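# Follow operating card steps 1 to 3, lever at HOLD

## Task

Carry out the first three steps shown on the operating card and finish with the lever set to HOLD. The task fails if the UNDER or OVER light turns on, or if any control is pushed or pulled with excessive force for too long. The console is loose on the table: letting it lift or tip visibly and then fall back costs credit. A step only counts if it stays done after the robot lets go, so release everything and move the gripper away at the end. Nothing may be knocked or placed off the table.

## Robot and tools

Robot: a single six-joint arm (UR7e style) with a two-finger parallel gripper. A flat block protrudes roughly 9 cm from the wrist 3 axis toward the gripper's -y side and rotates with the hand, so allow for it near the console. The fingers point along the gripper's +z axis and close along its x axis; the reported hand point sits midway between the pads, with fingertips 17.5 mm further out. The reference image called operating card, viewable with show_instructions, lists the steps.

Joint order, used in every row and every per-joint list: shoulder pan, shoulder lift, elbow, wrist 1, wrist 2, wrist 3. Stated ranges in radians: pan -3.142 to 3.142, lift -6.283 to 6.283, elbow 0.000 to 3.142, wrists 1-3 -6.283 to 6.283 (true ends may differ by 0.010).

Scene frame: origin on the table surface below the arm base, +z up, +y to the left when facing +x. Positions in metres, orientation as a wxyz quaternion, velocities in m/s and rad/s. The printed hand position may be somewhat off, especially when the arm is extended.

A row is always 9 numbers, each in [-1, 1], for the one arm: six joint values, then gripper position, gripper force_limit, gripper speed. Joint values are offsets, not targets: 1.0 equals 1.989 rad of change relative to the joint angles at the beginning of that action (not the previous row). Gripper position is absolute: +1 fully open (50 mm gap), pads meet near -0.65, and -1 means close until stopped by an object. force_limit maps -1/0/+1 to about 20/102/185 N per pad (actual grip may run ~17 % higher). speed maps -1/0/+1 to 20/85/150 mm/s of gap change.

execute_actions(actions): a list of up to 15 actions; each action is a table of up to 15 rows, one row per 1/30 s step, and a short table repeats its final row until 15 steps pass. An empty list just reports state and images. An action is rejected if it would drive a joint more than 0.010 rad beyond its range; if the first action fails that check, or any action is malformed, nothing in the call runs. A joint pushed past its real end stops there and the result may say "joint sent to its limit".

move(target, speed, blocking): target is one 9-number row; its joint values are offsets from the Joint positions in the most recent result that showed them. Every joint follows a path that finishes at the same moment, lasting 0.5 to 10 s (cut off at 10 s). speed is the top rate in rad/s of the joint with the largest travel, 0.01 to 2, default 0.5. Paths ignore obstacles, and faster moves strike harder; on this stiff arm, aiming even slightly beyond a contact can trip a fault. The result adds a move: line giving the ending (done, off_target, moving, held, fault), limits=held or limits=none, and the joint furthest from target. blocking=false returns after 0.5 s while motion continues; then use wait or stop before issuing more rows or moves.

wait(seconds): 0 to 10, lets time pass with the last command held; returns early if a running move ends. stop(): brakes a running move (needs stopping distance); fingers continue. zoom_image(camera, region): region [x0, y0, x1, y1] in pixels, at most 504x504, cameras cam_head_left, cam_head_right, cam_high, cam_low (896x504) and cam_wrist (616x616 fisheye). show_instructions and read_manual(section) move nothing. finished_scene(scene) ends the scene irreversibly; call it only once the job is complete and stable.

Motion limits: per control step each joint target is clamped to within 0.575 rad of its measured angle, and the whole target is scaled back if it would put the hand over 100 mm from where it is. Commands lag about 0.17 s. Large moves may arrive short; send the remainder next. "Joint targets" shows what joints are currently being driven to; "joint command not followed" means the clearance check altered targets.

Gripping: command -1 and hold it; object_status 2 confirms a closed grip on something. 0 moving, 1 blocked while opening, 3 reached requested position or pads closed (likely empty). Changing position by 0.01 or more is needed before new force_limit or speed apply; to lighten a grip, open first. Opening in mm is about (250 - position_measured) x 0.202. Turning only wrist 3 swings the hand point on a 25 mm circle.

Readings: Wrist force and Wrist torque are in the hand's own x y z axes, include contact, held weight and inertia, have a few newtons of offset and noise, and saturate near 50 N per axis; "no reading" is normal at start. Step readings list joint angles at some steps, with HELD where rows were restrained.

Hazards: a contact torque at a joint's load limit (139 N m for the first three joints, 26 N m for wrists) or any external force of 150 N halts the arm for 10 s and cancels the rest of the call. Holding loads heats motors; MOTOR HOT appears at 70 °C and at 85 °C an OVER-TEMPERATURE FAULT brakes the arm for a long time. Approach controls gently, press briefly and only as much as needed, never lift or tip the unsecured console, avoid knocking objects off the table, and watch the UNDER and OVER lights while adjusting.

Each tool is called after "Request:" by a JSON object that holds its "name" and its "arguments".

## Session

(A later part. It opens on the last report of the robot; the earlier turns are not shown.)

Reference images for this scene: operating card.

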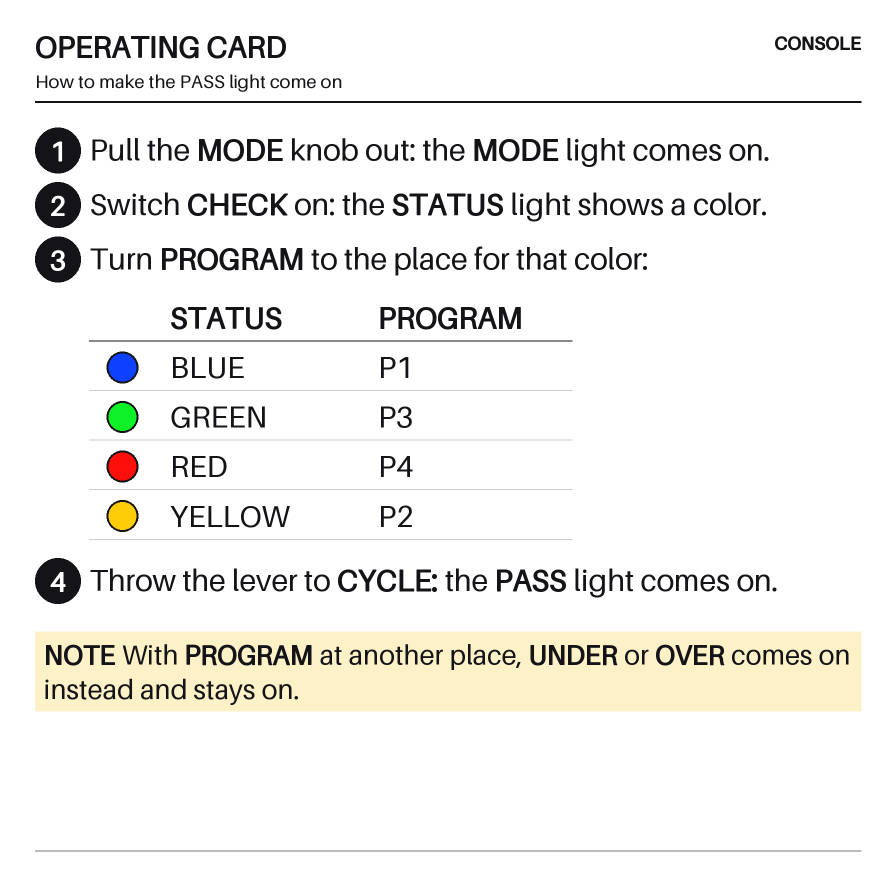

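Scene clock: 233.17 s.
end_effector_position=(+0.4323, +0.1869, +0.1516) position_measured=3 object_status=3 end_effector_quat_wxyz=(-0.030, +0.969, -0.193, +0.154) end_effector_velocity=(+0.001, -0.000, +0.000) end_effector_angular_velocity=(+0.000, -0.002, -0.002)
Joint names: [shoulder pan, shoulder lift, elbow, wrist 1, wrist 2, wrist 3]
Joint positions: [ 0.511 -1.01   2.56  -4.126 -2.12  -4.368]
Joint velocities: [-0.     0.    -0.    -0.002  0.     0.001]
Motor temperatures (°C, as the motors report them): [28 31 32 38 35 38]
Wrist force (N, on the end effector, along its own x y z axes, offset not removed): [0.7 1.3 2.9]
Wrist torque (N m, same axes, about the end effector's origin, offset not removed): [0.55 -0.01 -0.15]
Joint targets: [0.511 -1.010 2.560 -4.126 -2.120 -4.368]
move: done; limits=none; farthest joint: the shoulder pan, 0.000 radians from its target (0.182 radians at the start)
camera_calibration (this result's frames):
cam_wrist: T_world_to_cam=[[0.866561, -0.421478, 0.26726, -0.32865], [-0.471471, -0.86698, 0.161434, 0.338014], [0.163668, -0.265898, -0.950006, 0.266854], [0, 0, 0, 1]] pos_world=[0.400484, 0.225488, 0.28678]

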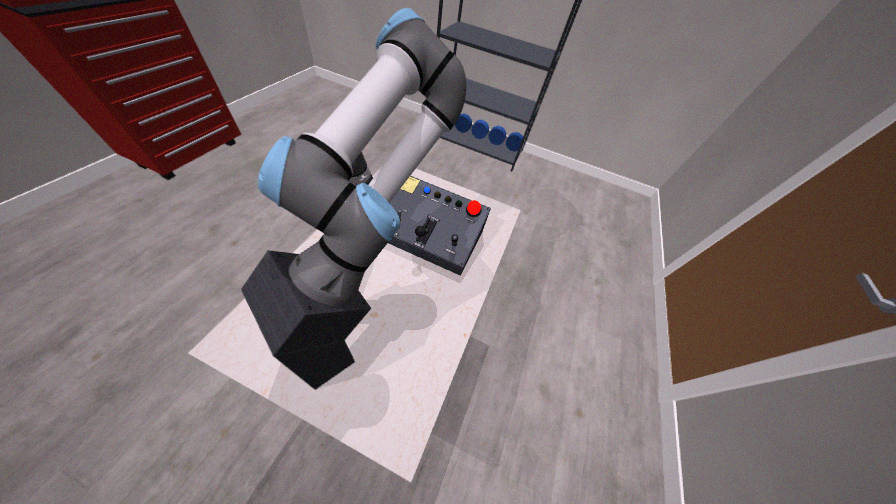

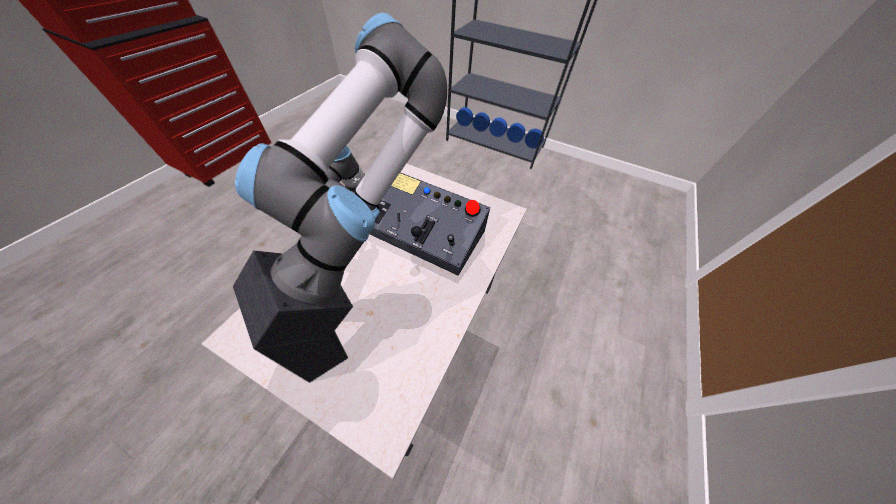

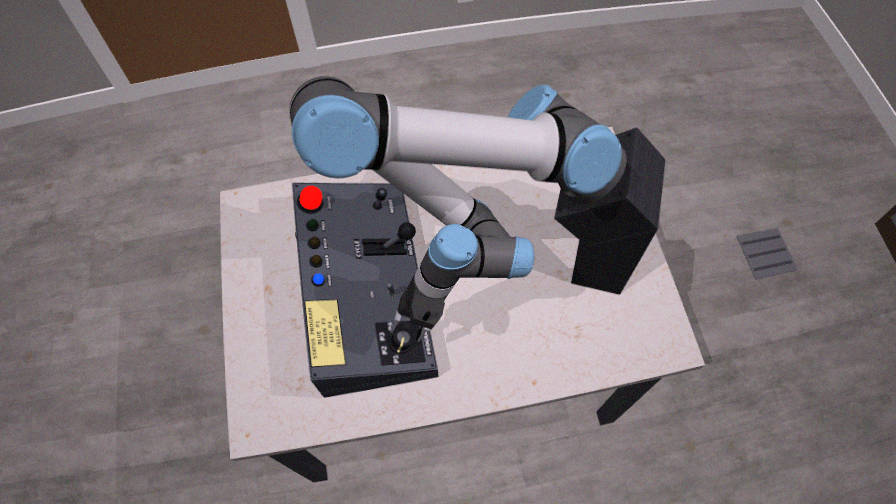

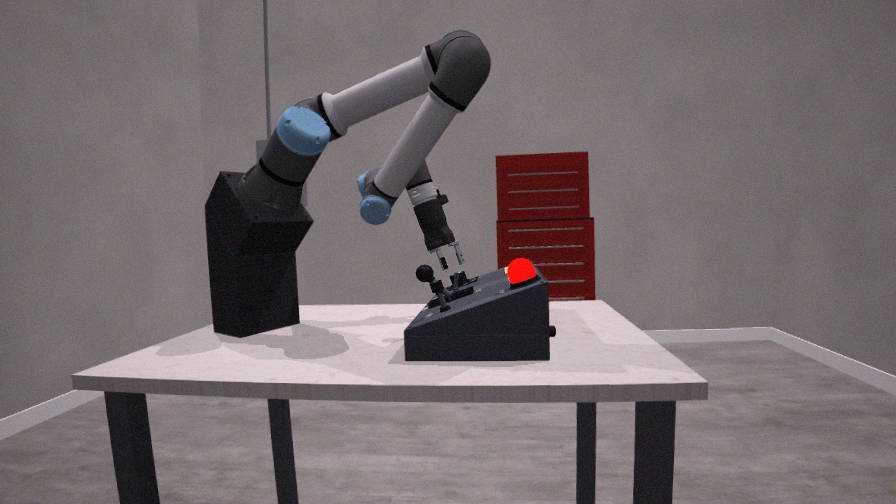

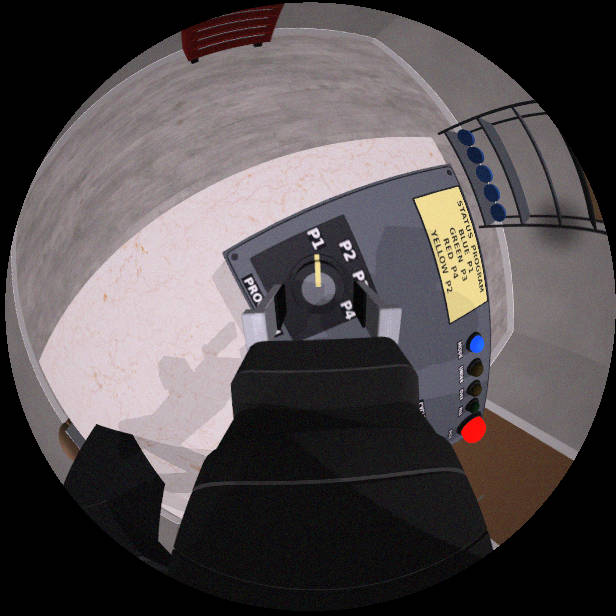

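Request:
{"name": "move", "arguments": {"target": [-0.0310,0.0384,-0.0306,-0.0173,0.0263,-0.0190,1,-0.7,0], "speed": 0.15}}

Request:
{"name": "zoom_image", "arguments": {"camera": "cam_wrist", "region": [239,230,399,350]}}

Request:
{"name": "execute_actions", "arguments": {"actions": [[[0,0,0,0,0,0,-1,-0.7,-0.7]]]}}

Scene clock: 239.90 s.
end_effector_position=(+0.4435, +0.1872, +0.1162) position_measured=3 object_status=3 end_effector_quat_wxyz=(-0.030, +0.969, -0.193, +0.154) end_effector_velocity=(-0.001, -0.000, -0.001) end_effector_angular_velocity=(-0.003, +0.002, +0.001)
Joint names: [shoulder pan, shoulder lift, elbow, wrist 1, wrist 2, wrist 3]
Joint positions: [ 0.45  -0.934  2.499 -4.16  -2.068 -4.405]
Joint velocities: [-0.001  0.004 -0.001 -0.001 -0.002 -0.001]
Motor temperatures (°C, as the motors report them): [28 31 32 38 35 38]
Wrist force (N, on the end effector, along its own x y z axes, offset not removed): [-0.4 0.9 0.8]
Wrist torque (N m, same axes, about the end effector's origin, offset not removed): [0.34 0.07 -0.14]
Joint targets: [0.449 -0.934 2.499 -4.160 -2.068 -4.406]
move: done; limits=none; farthest joint: the shoulder lift, 0.001 radians from its target (0.077 radians at the start)
camera_calibration (this result's frames):
cam_wrist: T_world_to_cam=[[0.866594, -0.421325, 0.267395, -0.328835], [-0.471365, -0.867026, 0.161493, 0.349202], [0.163797, -0.265989, -0.949958, 0.231412], [0, 0, 0, 1]] pos_world=[0.411664, 0.225774, 0.251367]

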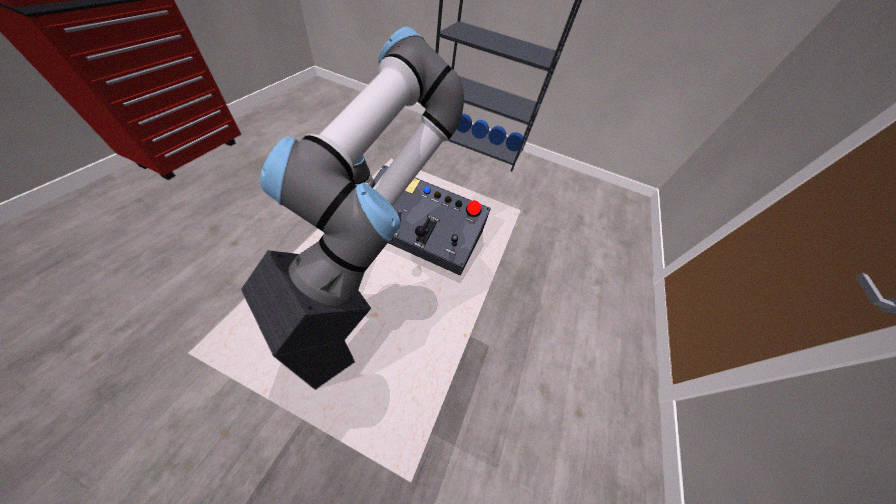

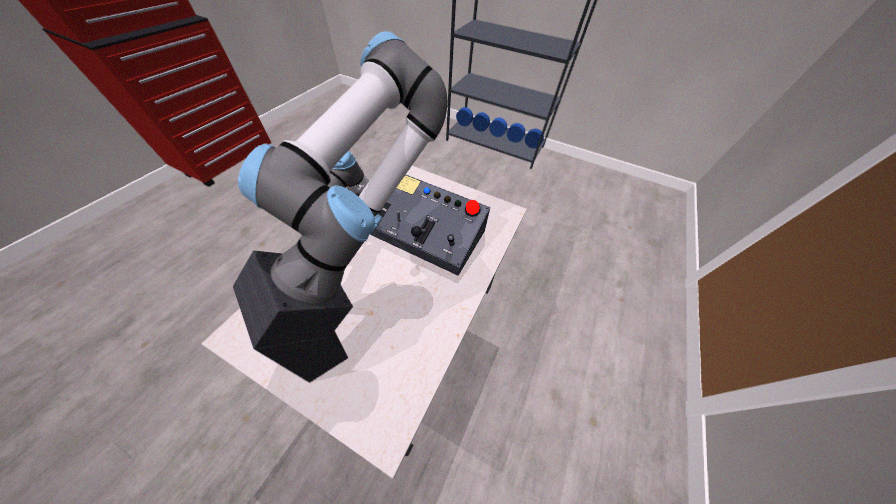

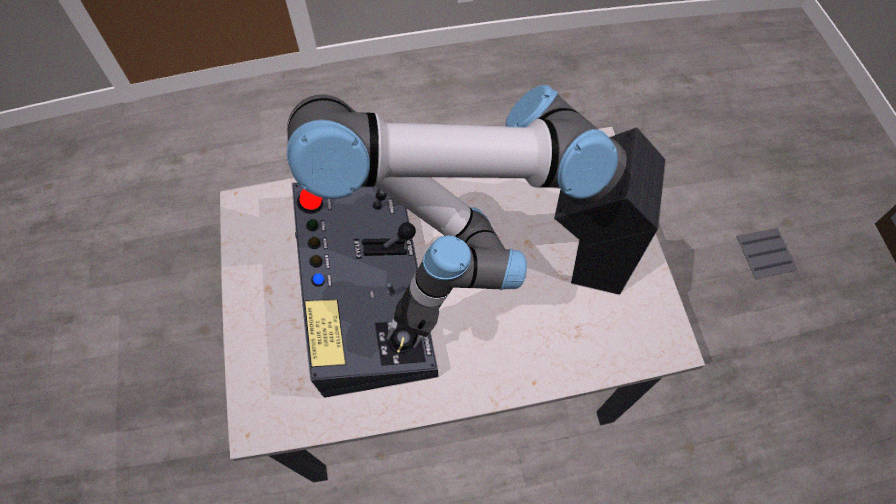

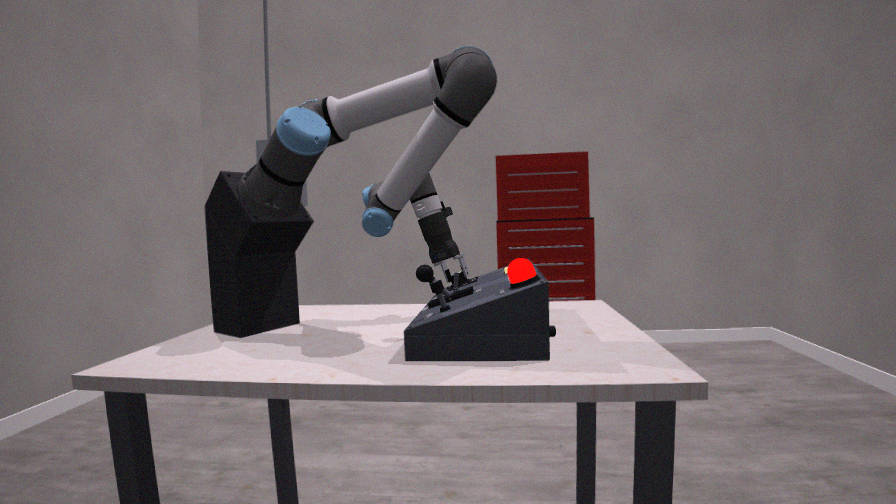

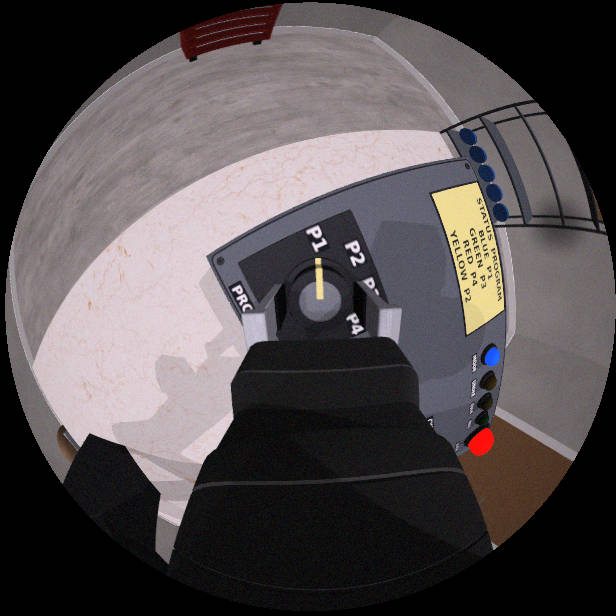

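Region (239, 230, 399, 350) of cam_wrist's 616x616 image, scaled by 3.150, with more detail than that image has; it fills the top 378 rows of this view, and the rest is white.

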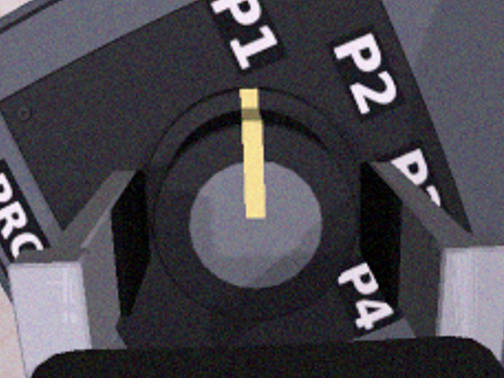

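Scene clock: 240.40 s.
end_effector_position=(+0.4435, +0.1872, +0.1162) position_measured=37 object_status=2 end_effector_quat_wxyz=(-0.030, +0.969, -0.193, +0.154) end_effector_velocity=(-0.000, +0.001, +0.000) end_effector_angular_velocity=(+0.003, -0.000, -0.001)
Joint names: [shoulder pan, shoulder lift, elbow, wrist 1, wrist 2, wrist 3]
Joint positions: [ 0.45  -0.934  2.499 -4.16  -2.068 -4.406]
Joint velocities: [ 0.001  0.     0.    -0.001  0.002  0.002]
Motor temperatures (°C, as the motors report them): [28 31 32 38 35 38]
Wrist force (N, on the end effector, along its own x y z axes, offset not removed): [1.8 1.3 2.1]
Wrist torque (N m, same axes, about the end effector's origin, offset not removed): [0.24 -0.19 -0.14]
Joint targets: [0.450 -0.934 2.499 -4.160 -2.068 -4.405]
Step readings (joint positions):
0: [0.450 -0.934 2.499 -4.160 -2.068 -4.405]
1: [0.450 -0.934 2.499 -4.160 -2.068 -4.406]
2: [0.450 -0.934 2.499 -4.160 -2.068 -4.406]
4: [0.450 -0.934 2.499 -4.160 -2.068 -4.406]
8: [0.450 -0.934 2.499 -4.160 -2.068 -4.406]
15: Joint positions above
camera_calibration (this result's frames):
cam_wrist: T_world_to_cam=[[0.866594, -0.421324, 0.267395, -0.328835], [-0.471365, -0.867027, 0.161493, 0.349208], [0.163798, -0.265989, -0.949958, 0.231391], [0, 0, 0, 1]] pos_world=[0.411669, 0.225774, 0.251346]

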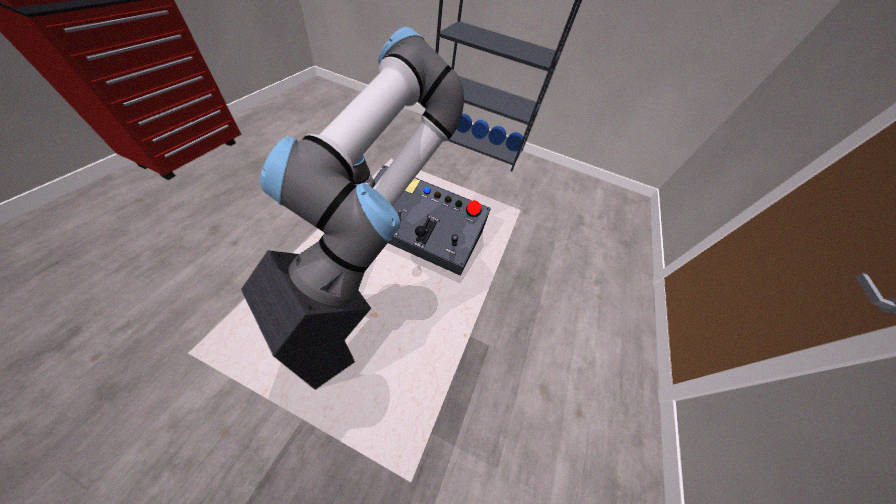

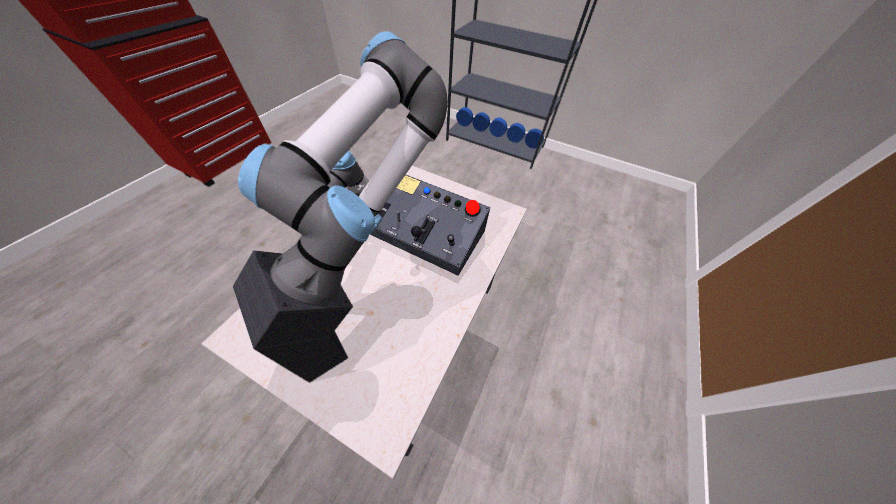

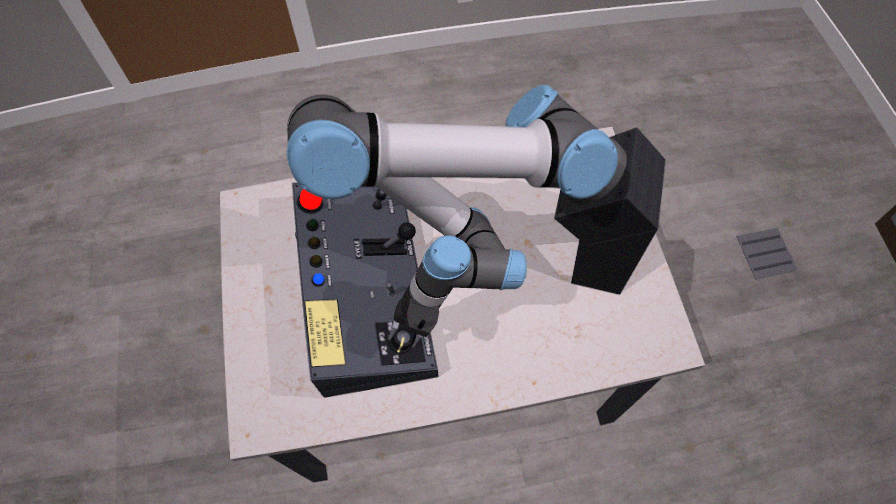

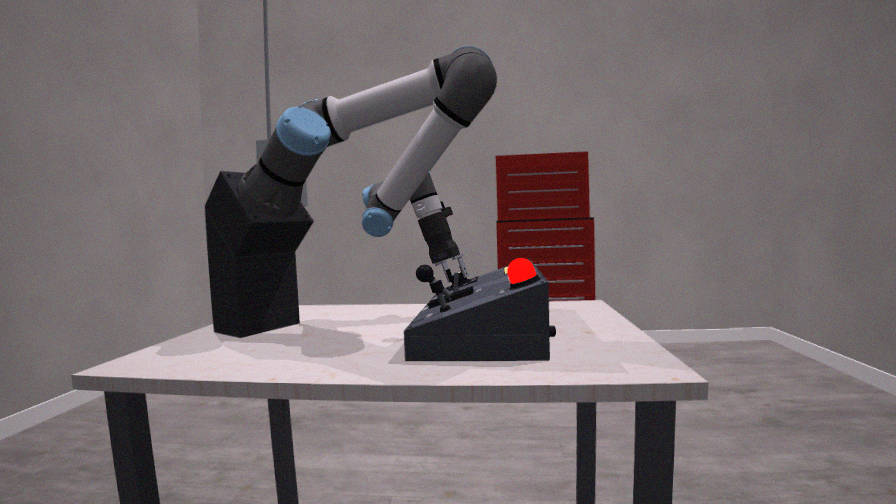

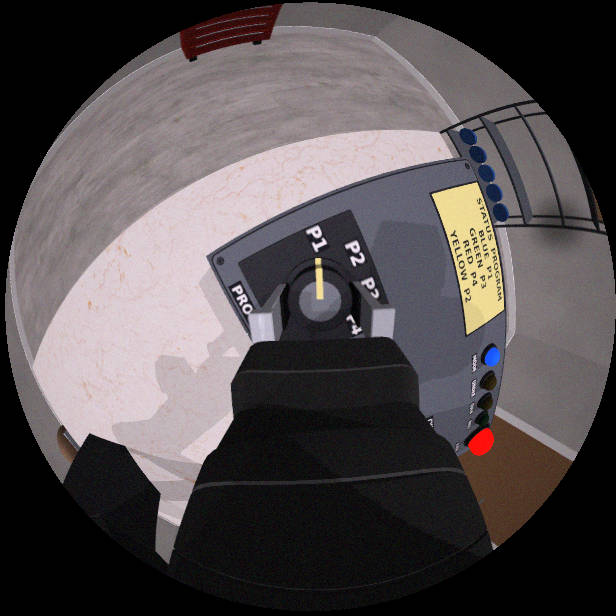

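Request:
{"name": "execute_actions", "arguments": {"actions": []}}

Request:
{"name": "move", "arguments": {"target": [0.0073,0.0158,-0.0012,-0.0126,-0.0062,0.2017,-1,-0.7,-0.7], "speed": 0.6}}

Scene clock: 251.50 s.
end_effector_position=(+0.4435, +0.1872, +0.1162) position_measured=37 object_status=2 end_effector_quat_wxyz=(-0.030, +0.969, -0.193, +0.154) end_effector_velocity=(-0.000, -0.000, +0.000) end_effector_angular_velocity=(+0.000, +0.000, -0.000)
Joint names: [shoulder pan, shoulder lift, elbow, wrist 1, wrist 2, wrist 3]
Joint positions: [ 0.45  -0.934  2.499 -4.16  -2.068 -4.405]
Joint velocities: [ 0.    -0.001  0.001 -0.    -0.     0.   ]
Motor temperatures (°C, as the motors report them): [28 31 32 38 35 38]
Wrist force (N, on the end effector, along its own x y z axes, offset not removed): [1.7 -0.8 1.8]
Wrist torque (N m, same axes, about the end effector's origin, offset not removed): [0.16 -0.10 -0.34]
Joint targets: [0.450 -0.934 2.499 -4.160 -2.068 -4.405]
camera_calibration (this result's frames):
cam_wrist: T_world_to_cam=[[0.866588, -0.421338, 0.267394, -0.328836], [-0.471383, -0.867012, 0.161517, 0.349193], [0.163781, -0.266014, -0.949954, 0.231411], [0, 0, 0, 1]] pos_world=[0.411668, 0.225763, 0.251357]

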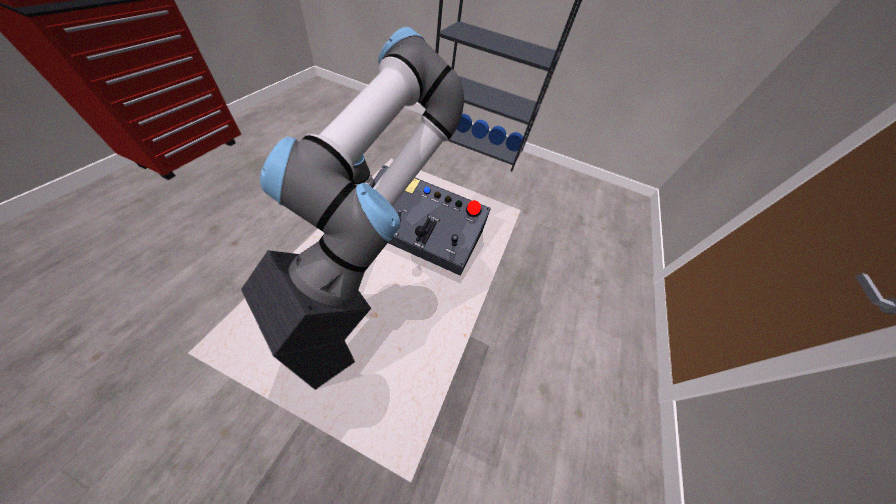

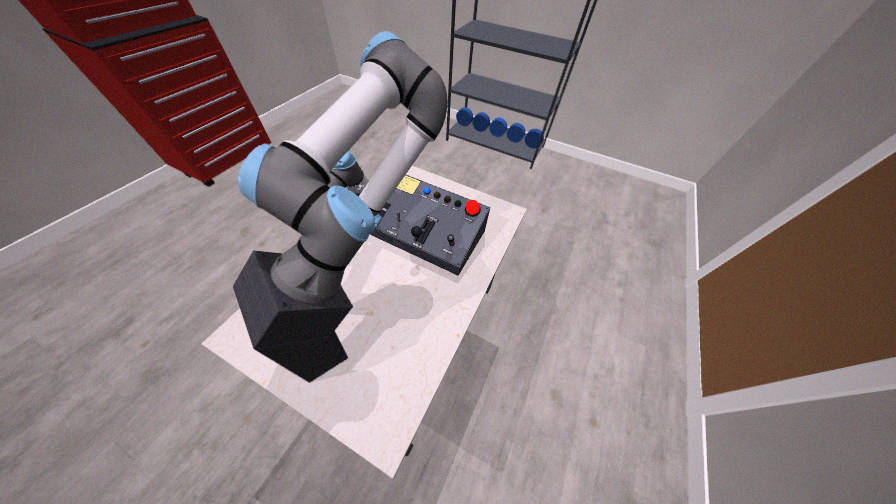

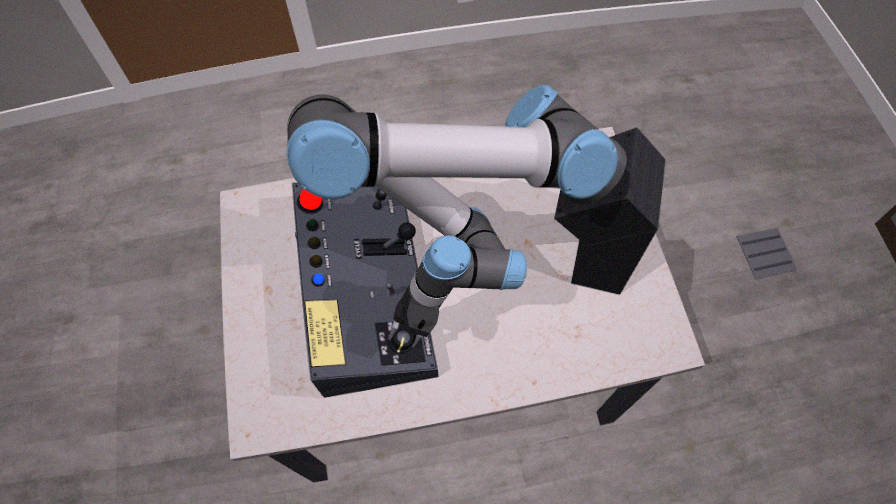

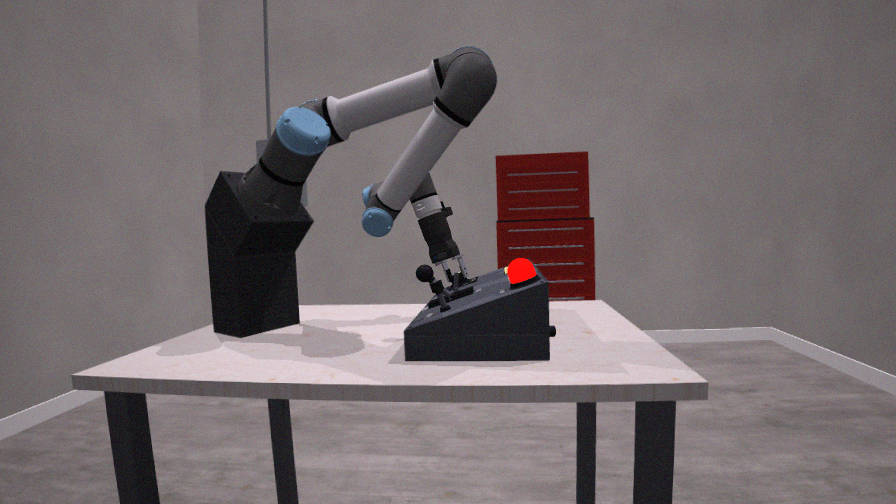

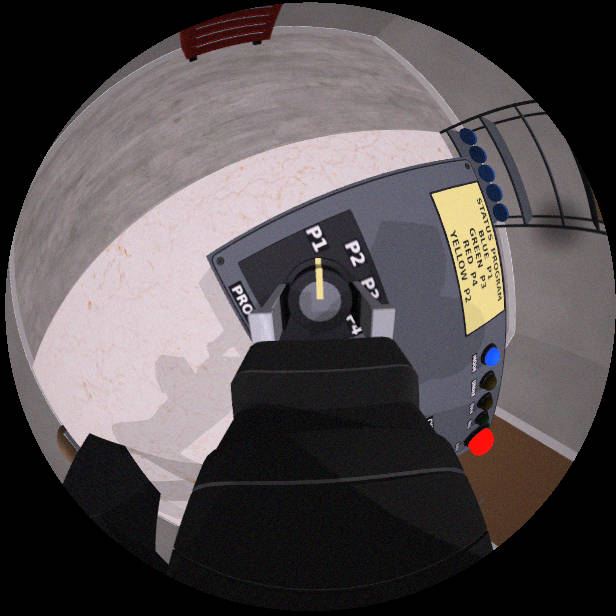

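Scene clock: 252.77 s.
end_effector_position=(+0.4438, +0.1874, +0.1165) position_measured=37 object_status=2 end_effector_quat_wxyz=(-0.059, +0.913, -0.378, +0.145) end_effector_velocity=(-0.001, -0.001, -0.000) end_effector_angular_velocity=(-0.001, +0.002, -0.003)
Joint names: [shoulder pan, shoulder lift, elbow, wrist 1, wrist 2, wrist 3]
Joint positions: [ 0.464 -0.903  2.497 -4.185 -2.08  -4.004]
Joint velocities: [-0.     0.     0.001  0.    -0.001  0.003]
Motor temperatures (°C, as the motors report them): [28 31 32 38 35 38]
Wrist force (N, on the end effector, along its own x y z axes, offset not removed): [-13.7 17.5 2.9]
Wrist torque (N m, same axes, about the end effector's origin, offset not removed): [0.32 0.15 -0.06]
Joint targets: [0.464 -0.903 2.497 -4.185 -2.080 -4.004]
move: done; limits=none; farthest joint: the wrist 3, 0.001 radians from its target (0.402 radians at the start)
camera_calibration (this result's frames):
cam_wrist: T_world_to_cam=[[0.647627, -0.736123, 0.196729, -0.164638], [-0.757987, -0.648731, 0.0678501, 0.44668], [0.0776781, -0.19306, -0.978107, 0.259506], [0, 0, 0, 1]] pos_world=[0.425044, 0.218681, 0.255906]

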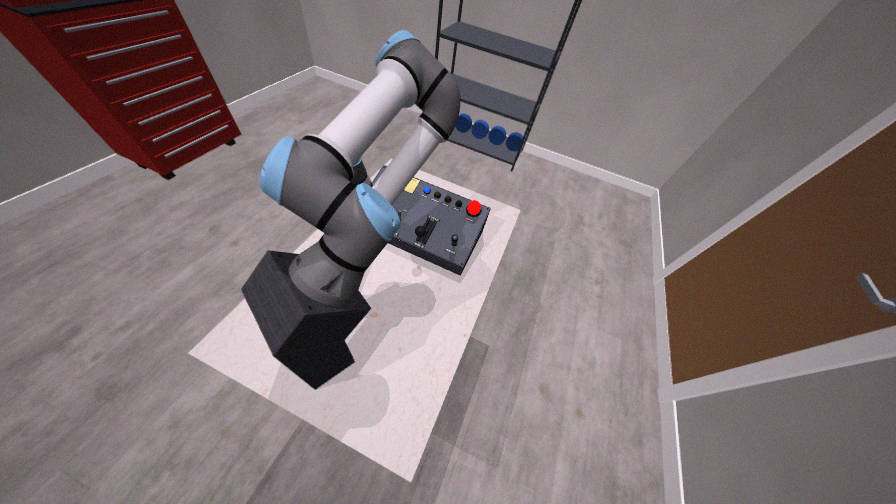

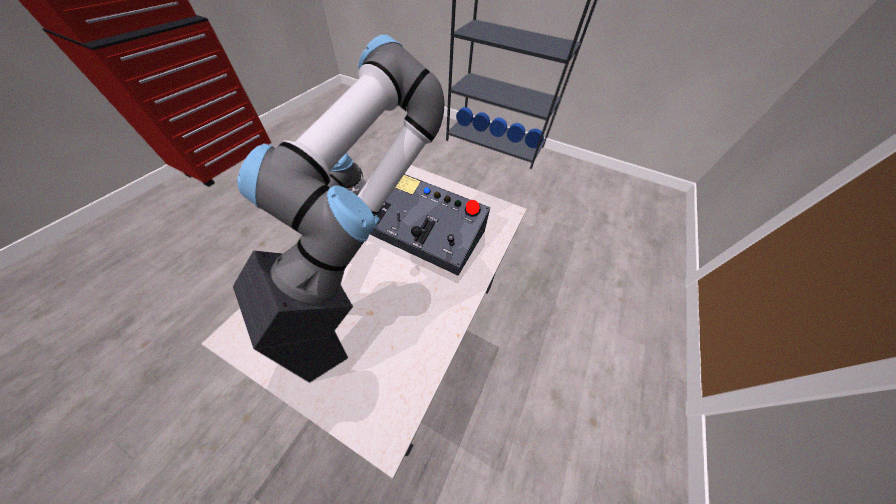

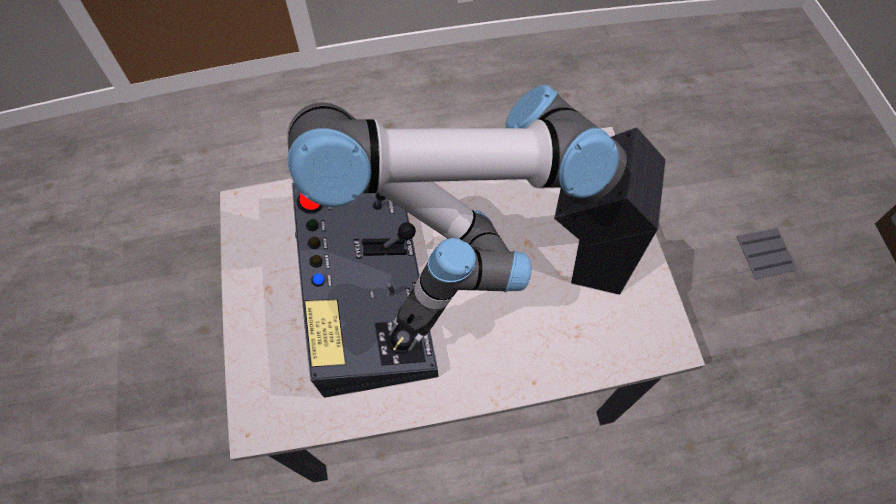

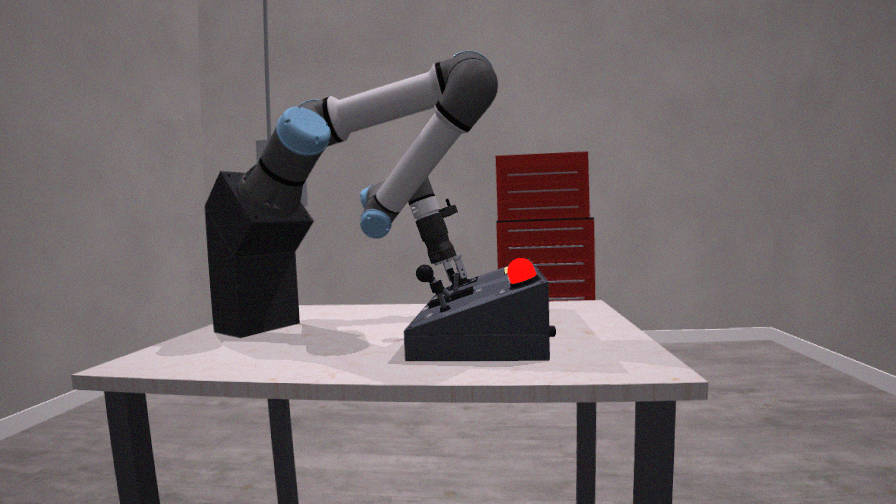

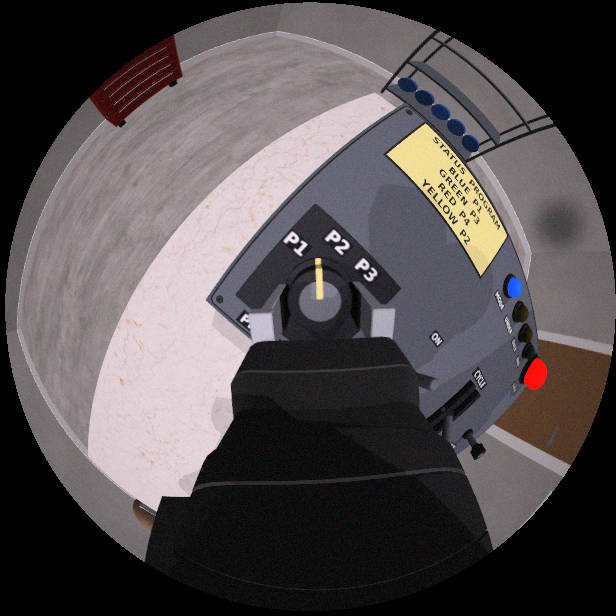

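Request:
{"name": "move", "arguments": {"target": [0.0108,0.0146,-0.0046,-0.0067,-0.0092,0.2040,-1,-0.7,-0.7], "speed": 0.6}}

Scene clock: 258.20 s.
end_effector_position=(+0.4428, +0.1874, +0.1162) position_measured=37 object_status=2 end_effector_quat_wxyz=(-0.086, +0.821, -0.548, +0.131) end_effector_velocity=(-0.000, +0.000, -0.001) end_effector_angular_velocity=(+0.001, +0.001, -0.001)
Joint names: [shoulder pan, shoulder lift, elbow, wrist 1, wrist 2, wrist 3]
Joint positions: [ 0.486 -0.874  2.488 -4.199 -2.099 -3.599]
Joint velocities: [-0.001  0.002 -0.    -0.001  0.002  0.002]
Motor temperatures (°C, as the motors report them): [28 31 32 38 35 38]
Wrist force (N, on the end effector, along its own x y z axes, offset not removed): [-7.0 -11.3 21.2]
Wrist torque (N m, same axes, about the end effector's origin, offset not removed): [0.07 -0.28 -0.16]
Joint targets: [0.486 -0.874 2.488 -4.199 -2.099 -3.599]
move: done; limits=none; farthest joint: the wrist 3, 0.001 radians from its target (0.406 radians at the start)
camera_calibration (this result's frames):
cam_wrist: T_world_to_cam=[[0.330809, -0.939012, 0.0939282, 0.0262463], [-0.943381, -0.331635, 0.00713442, 0.475669], [0.0244506, -0.0909702, -0.995553, 0.265795], [0, 0, 0, 1]] pos_world=[0.433555, 0.206573, 0.258754]

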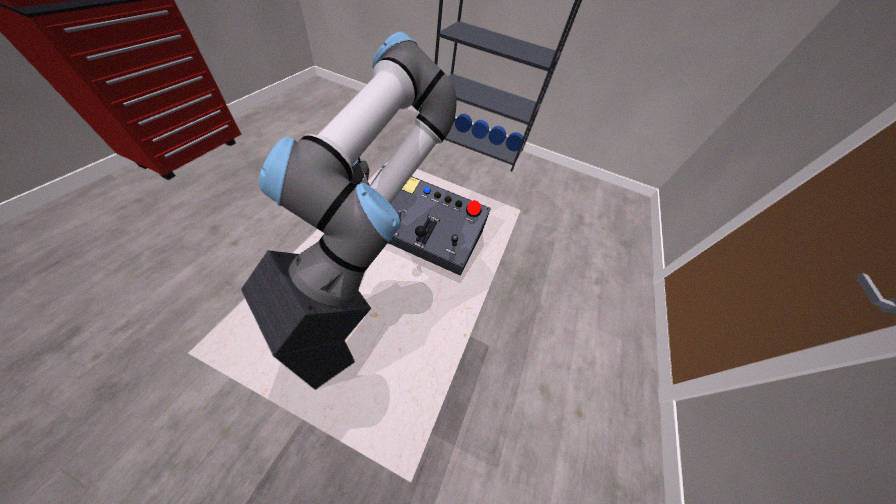

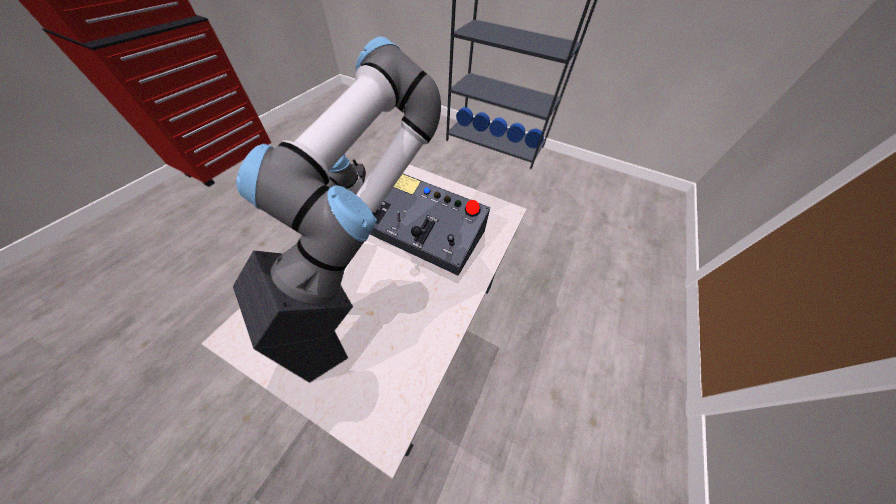

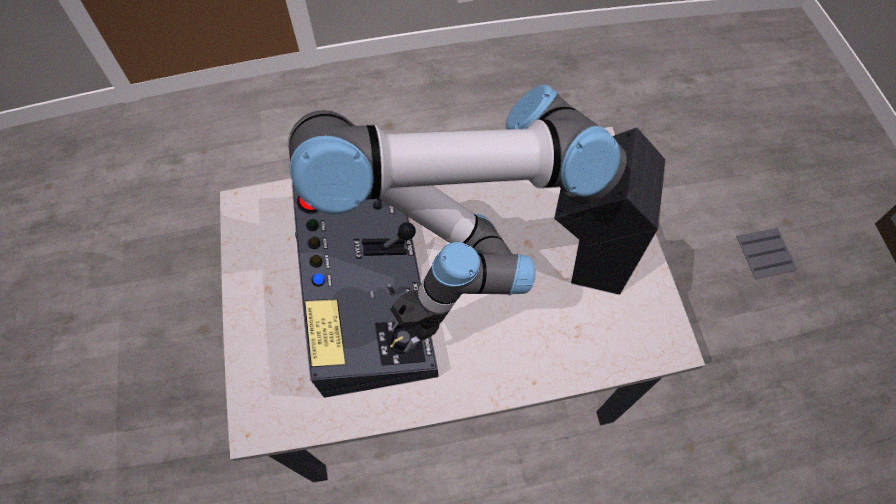

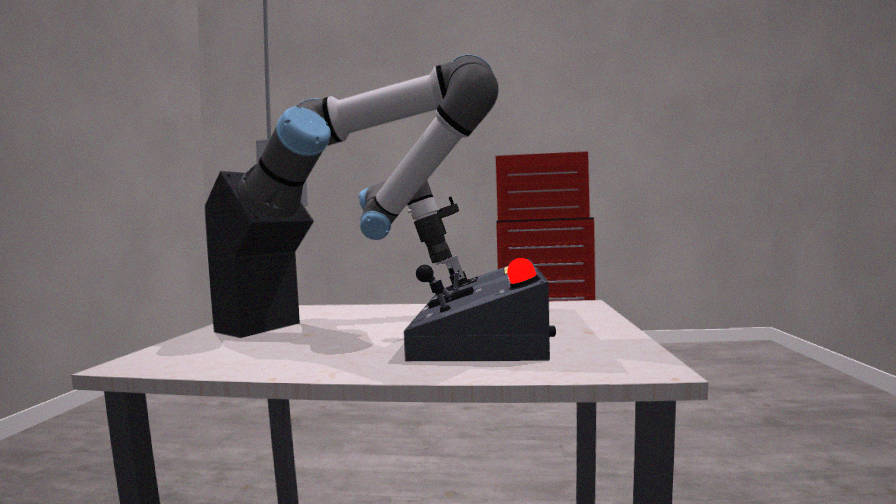

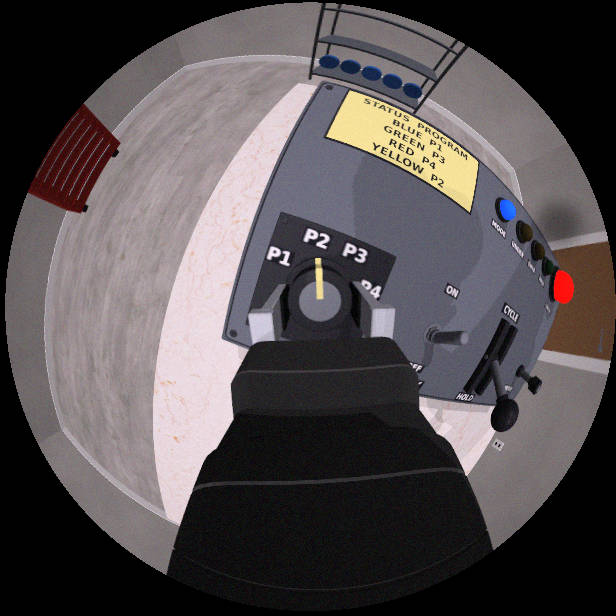

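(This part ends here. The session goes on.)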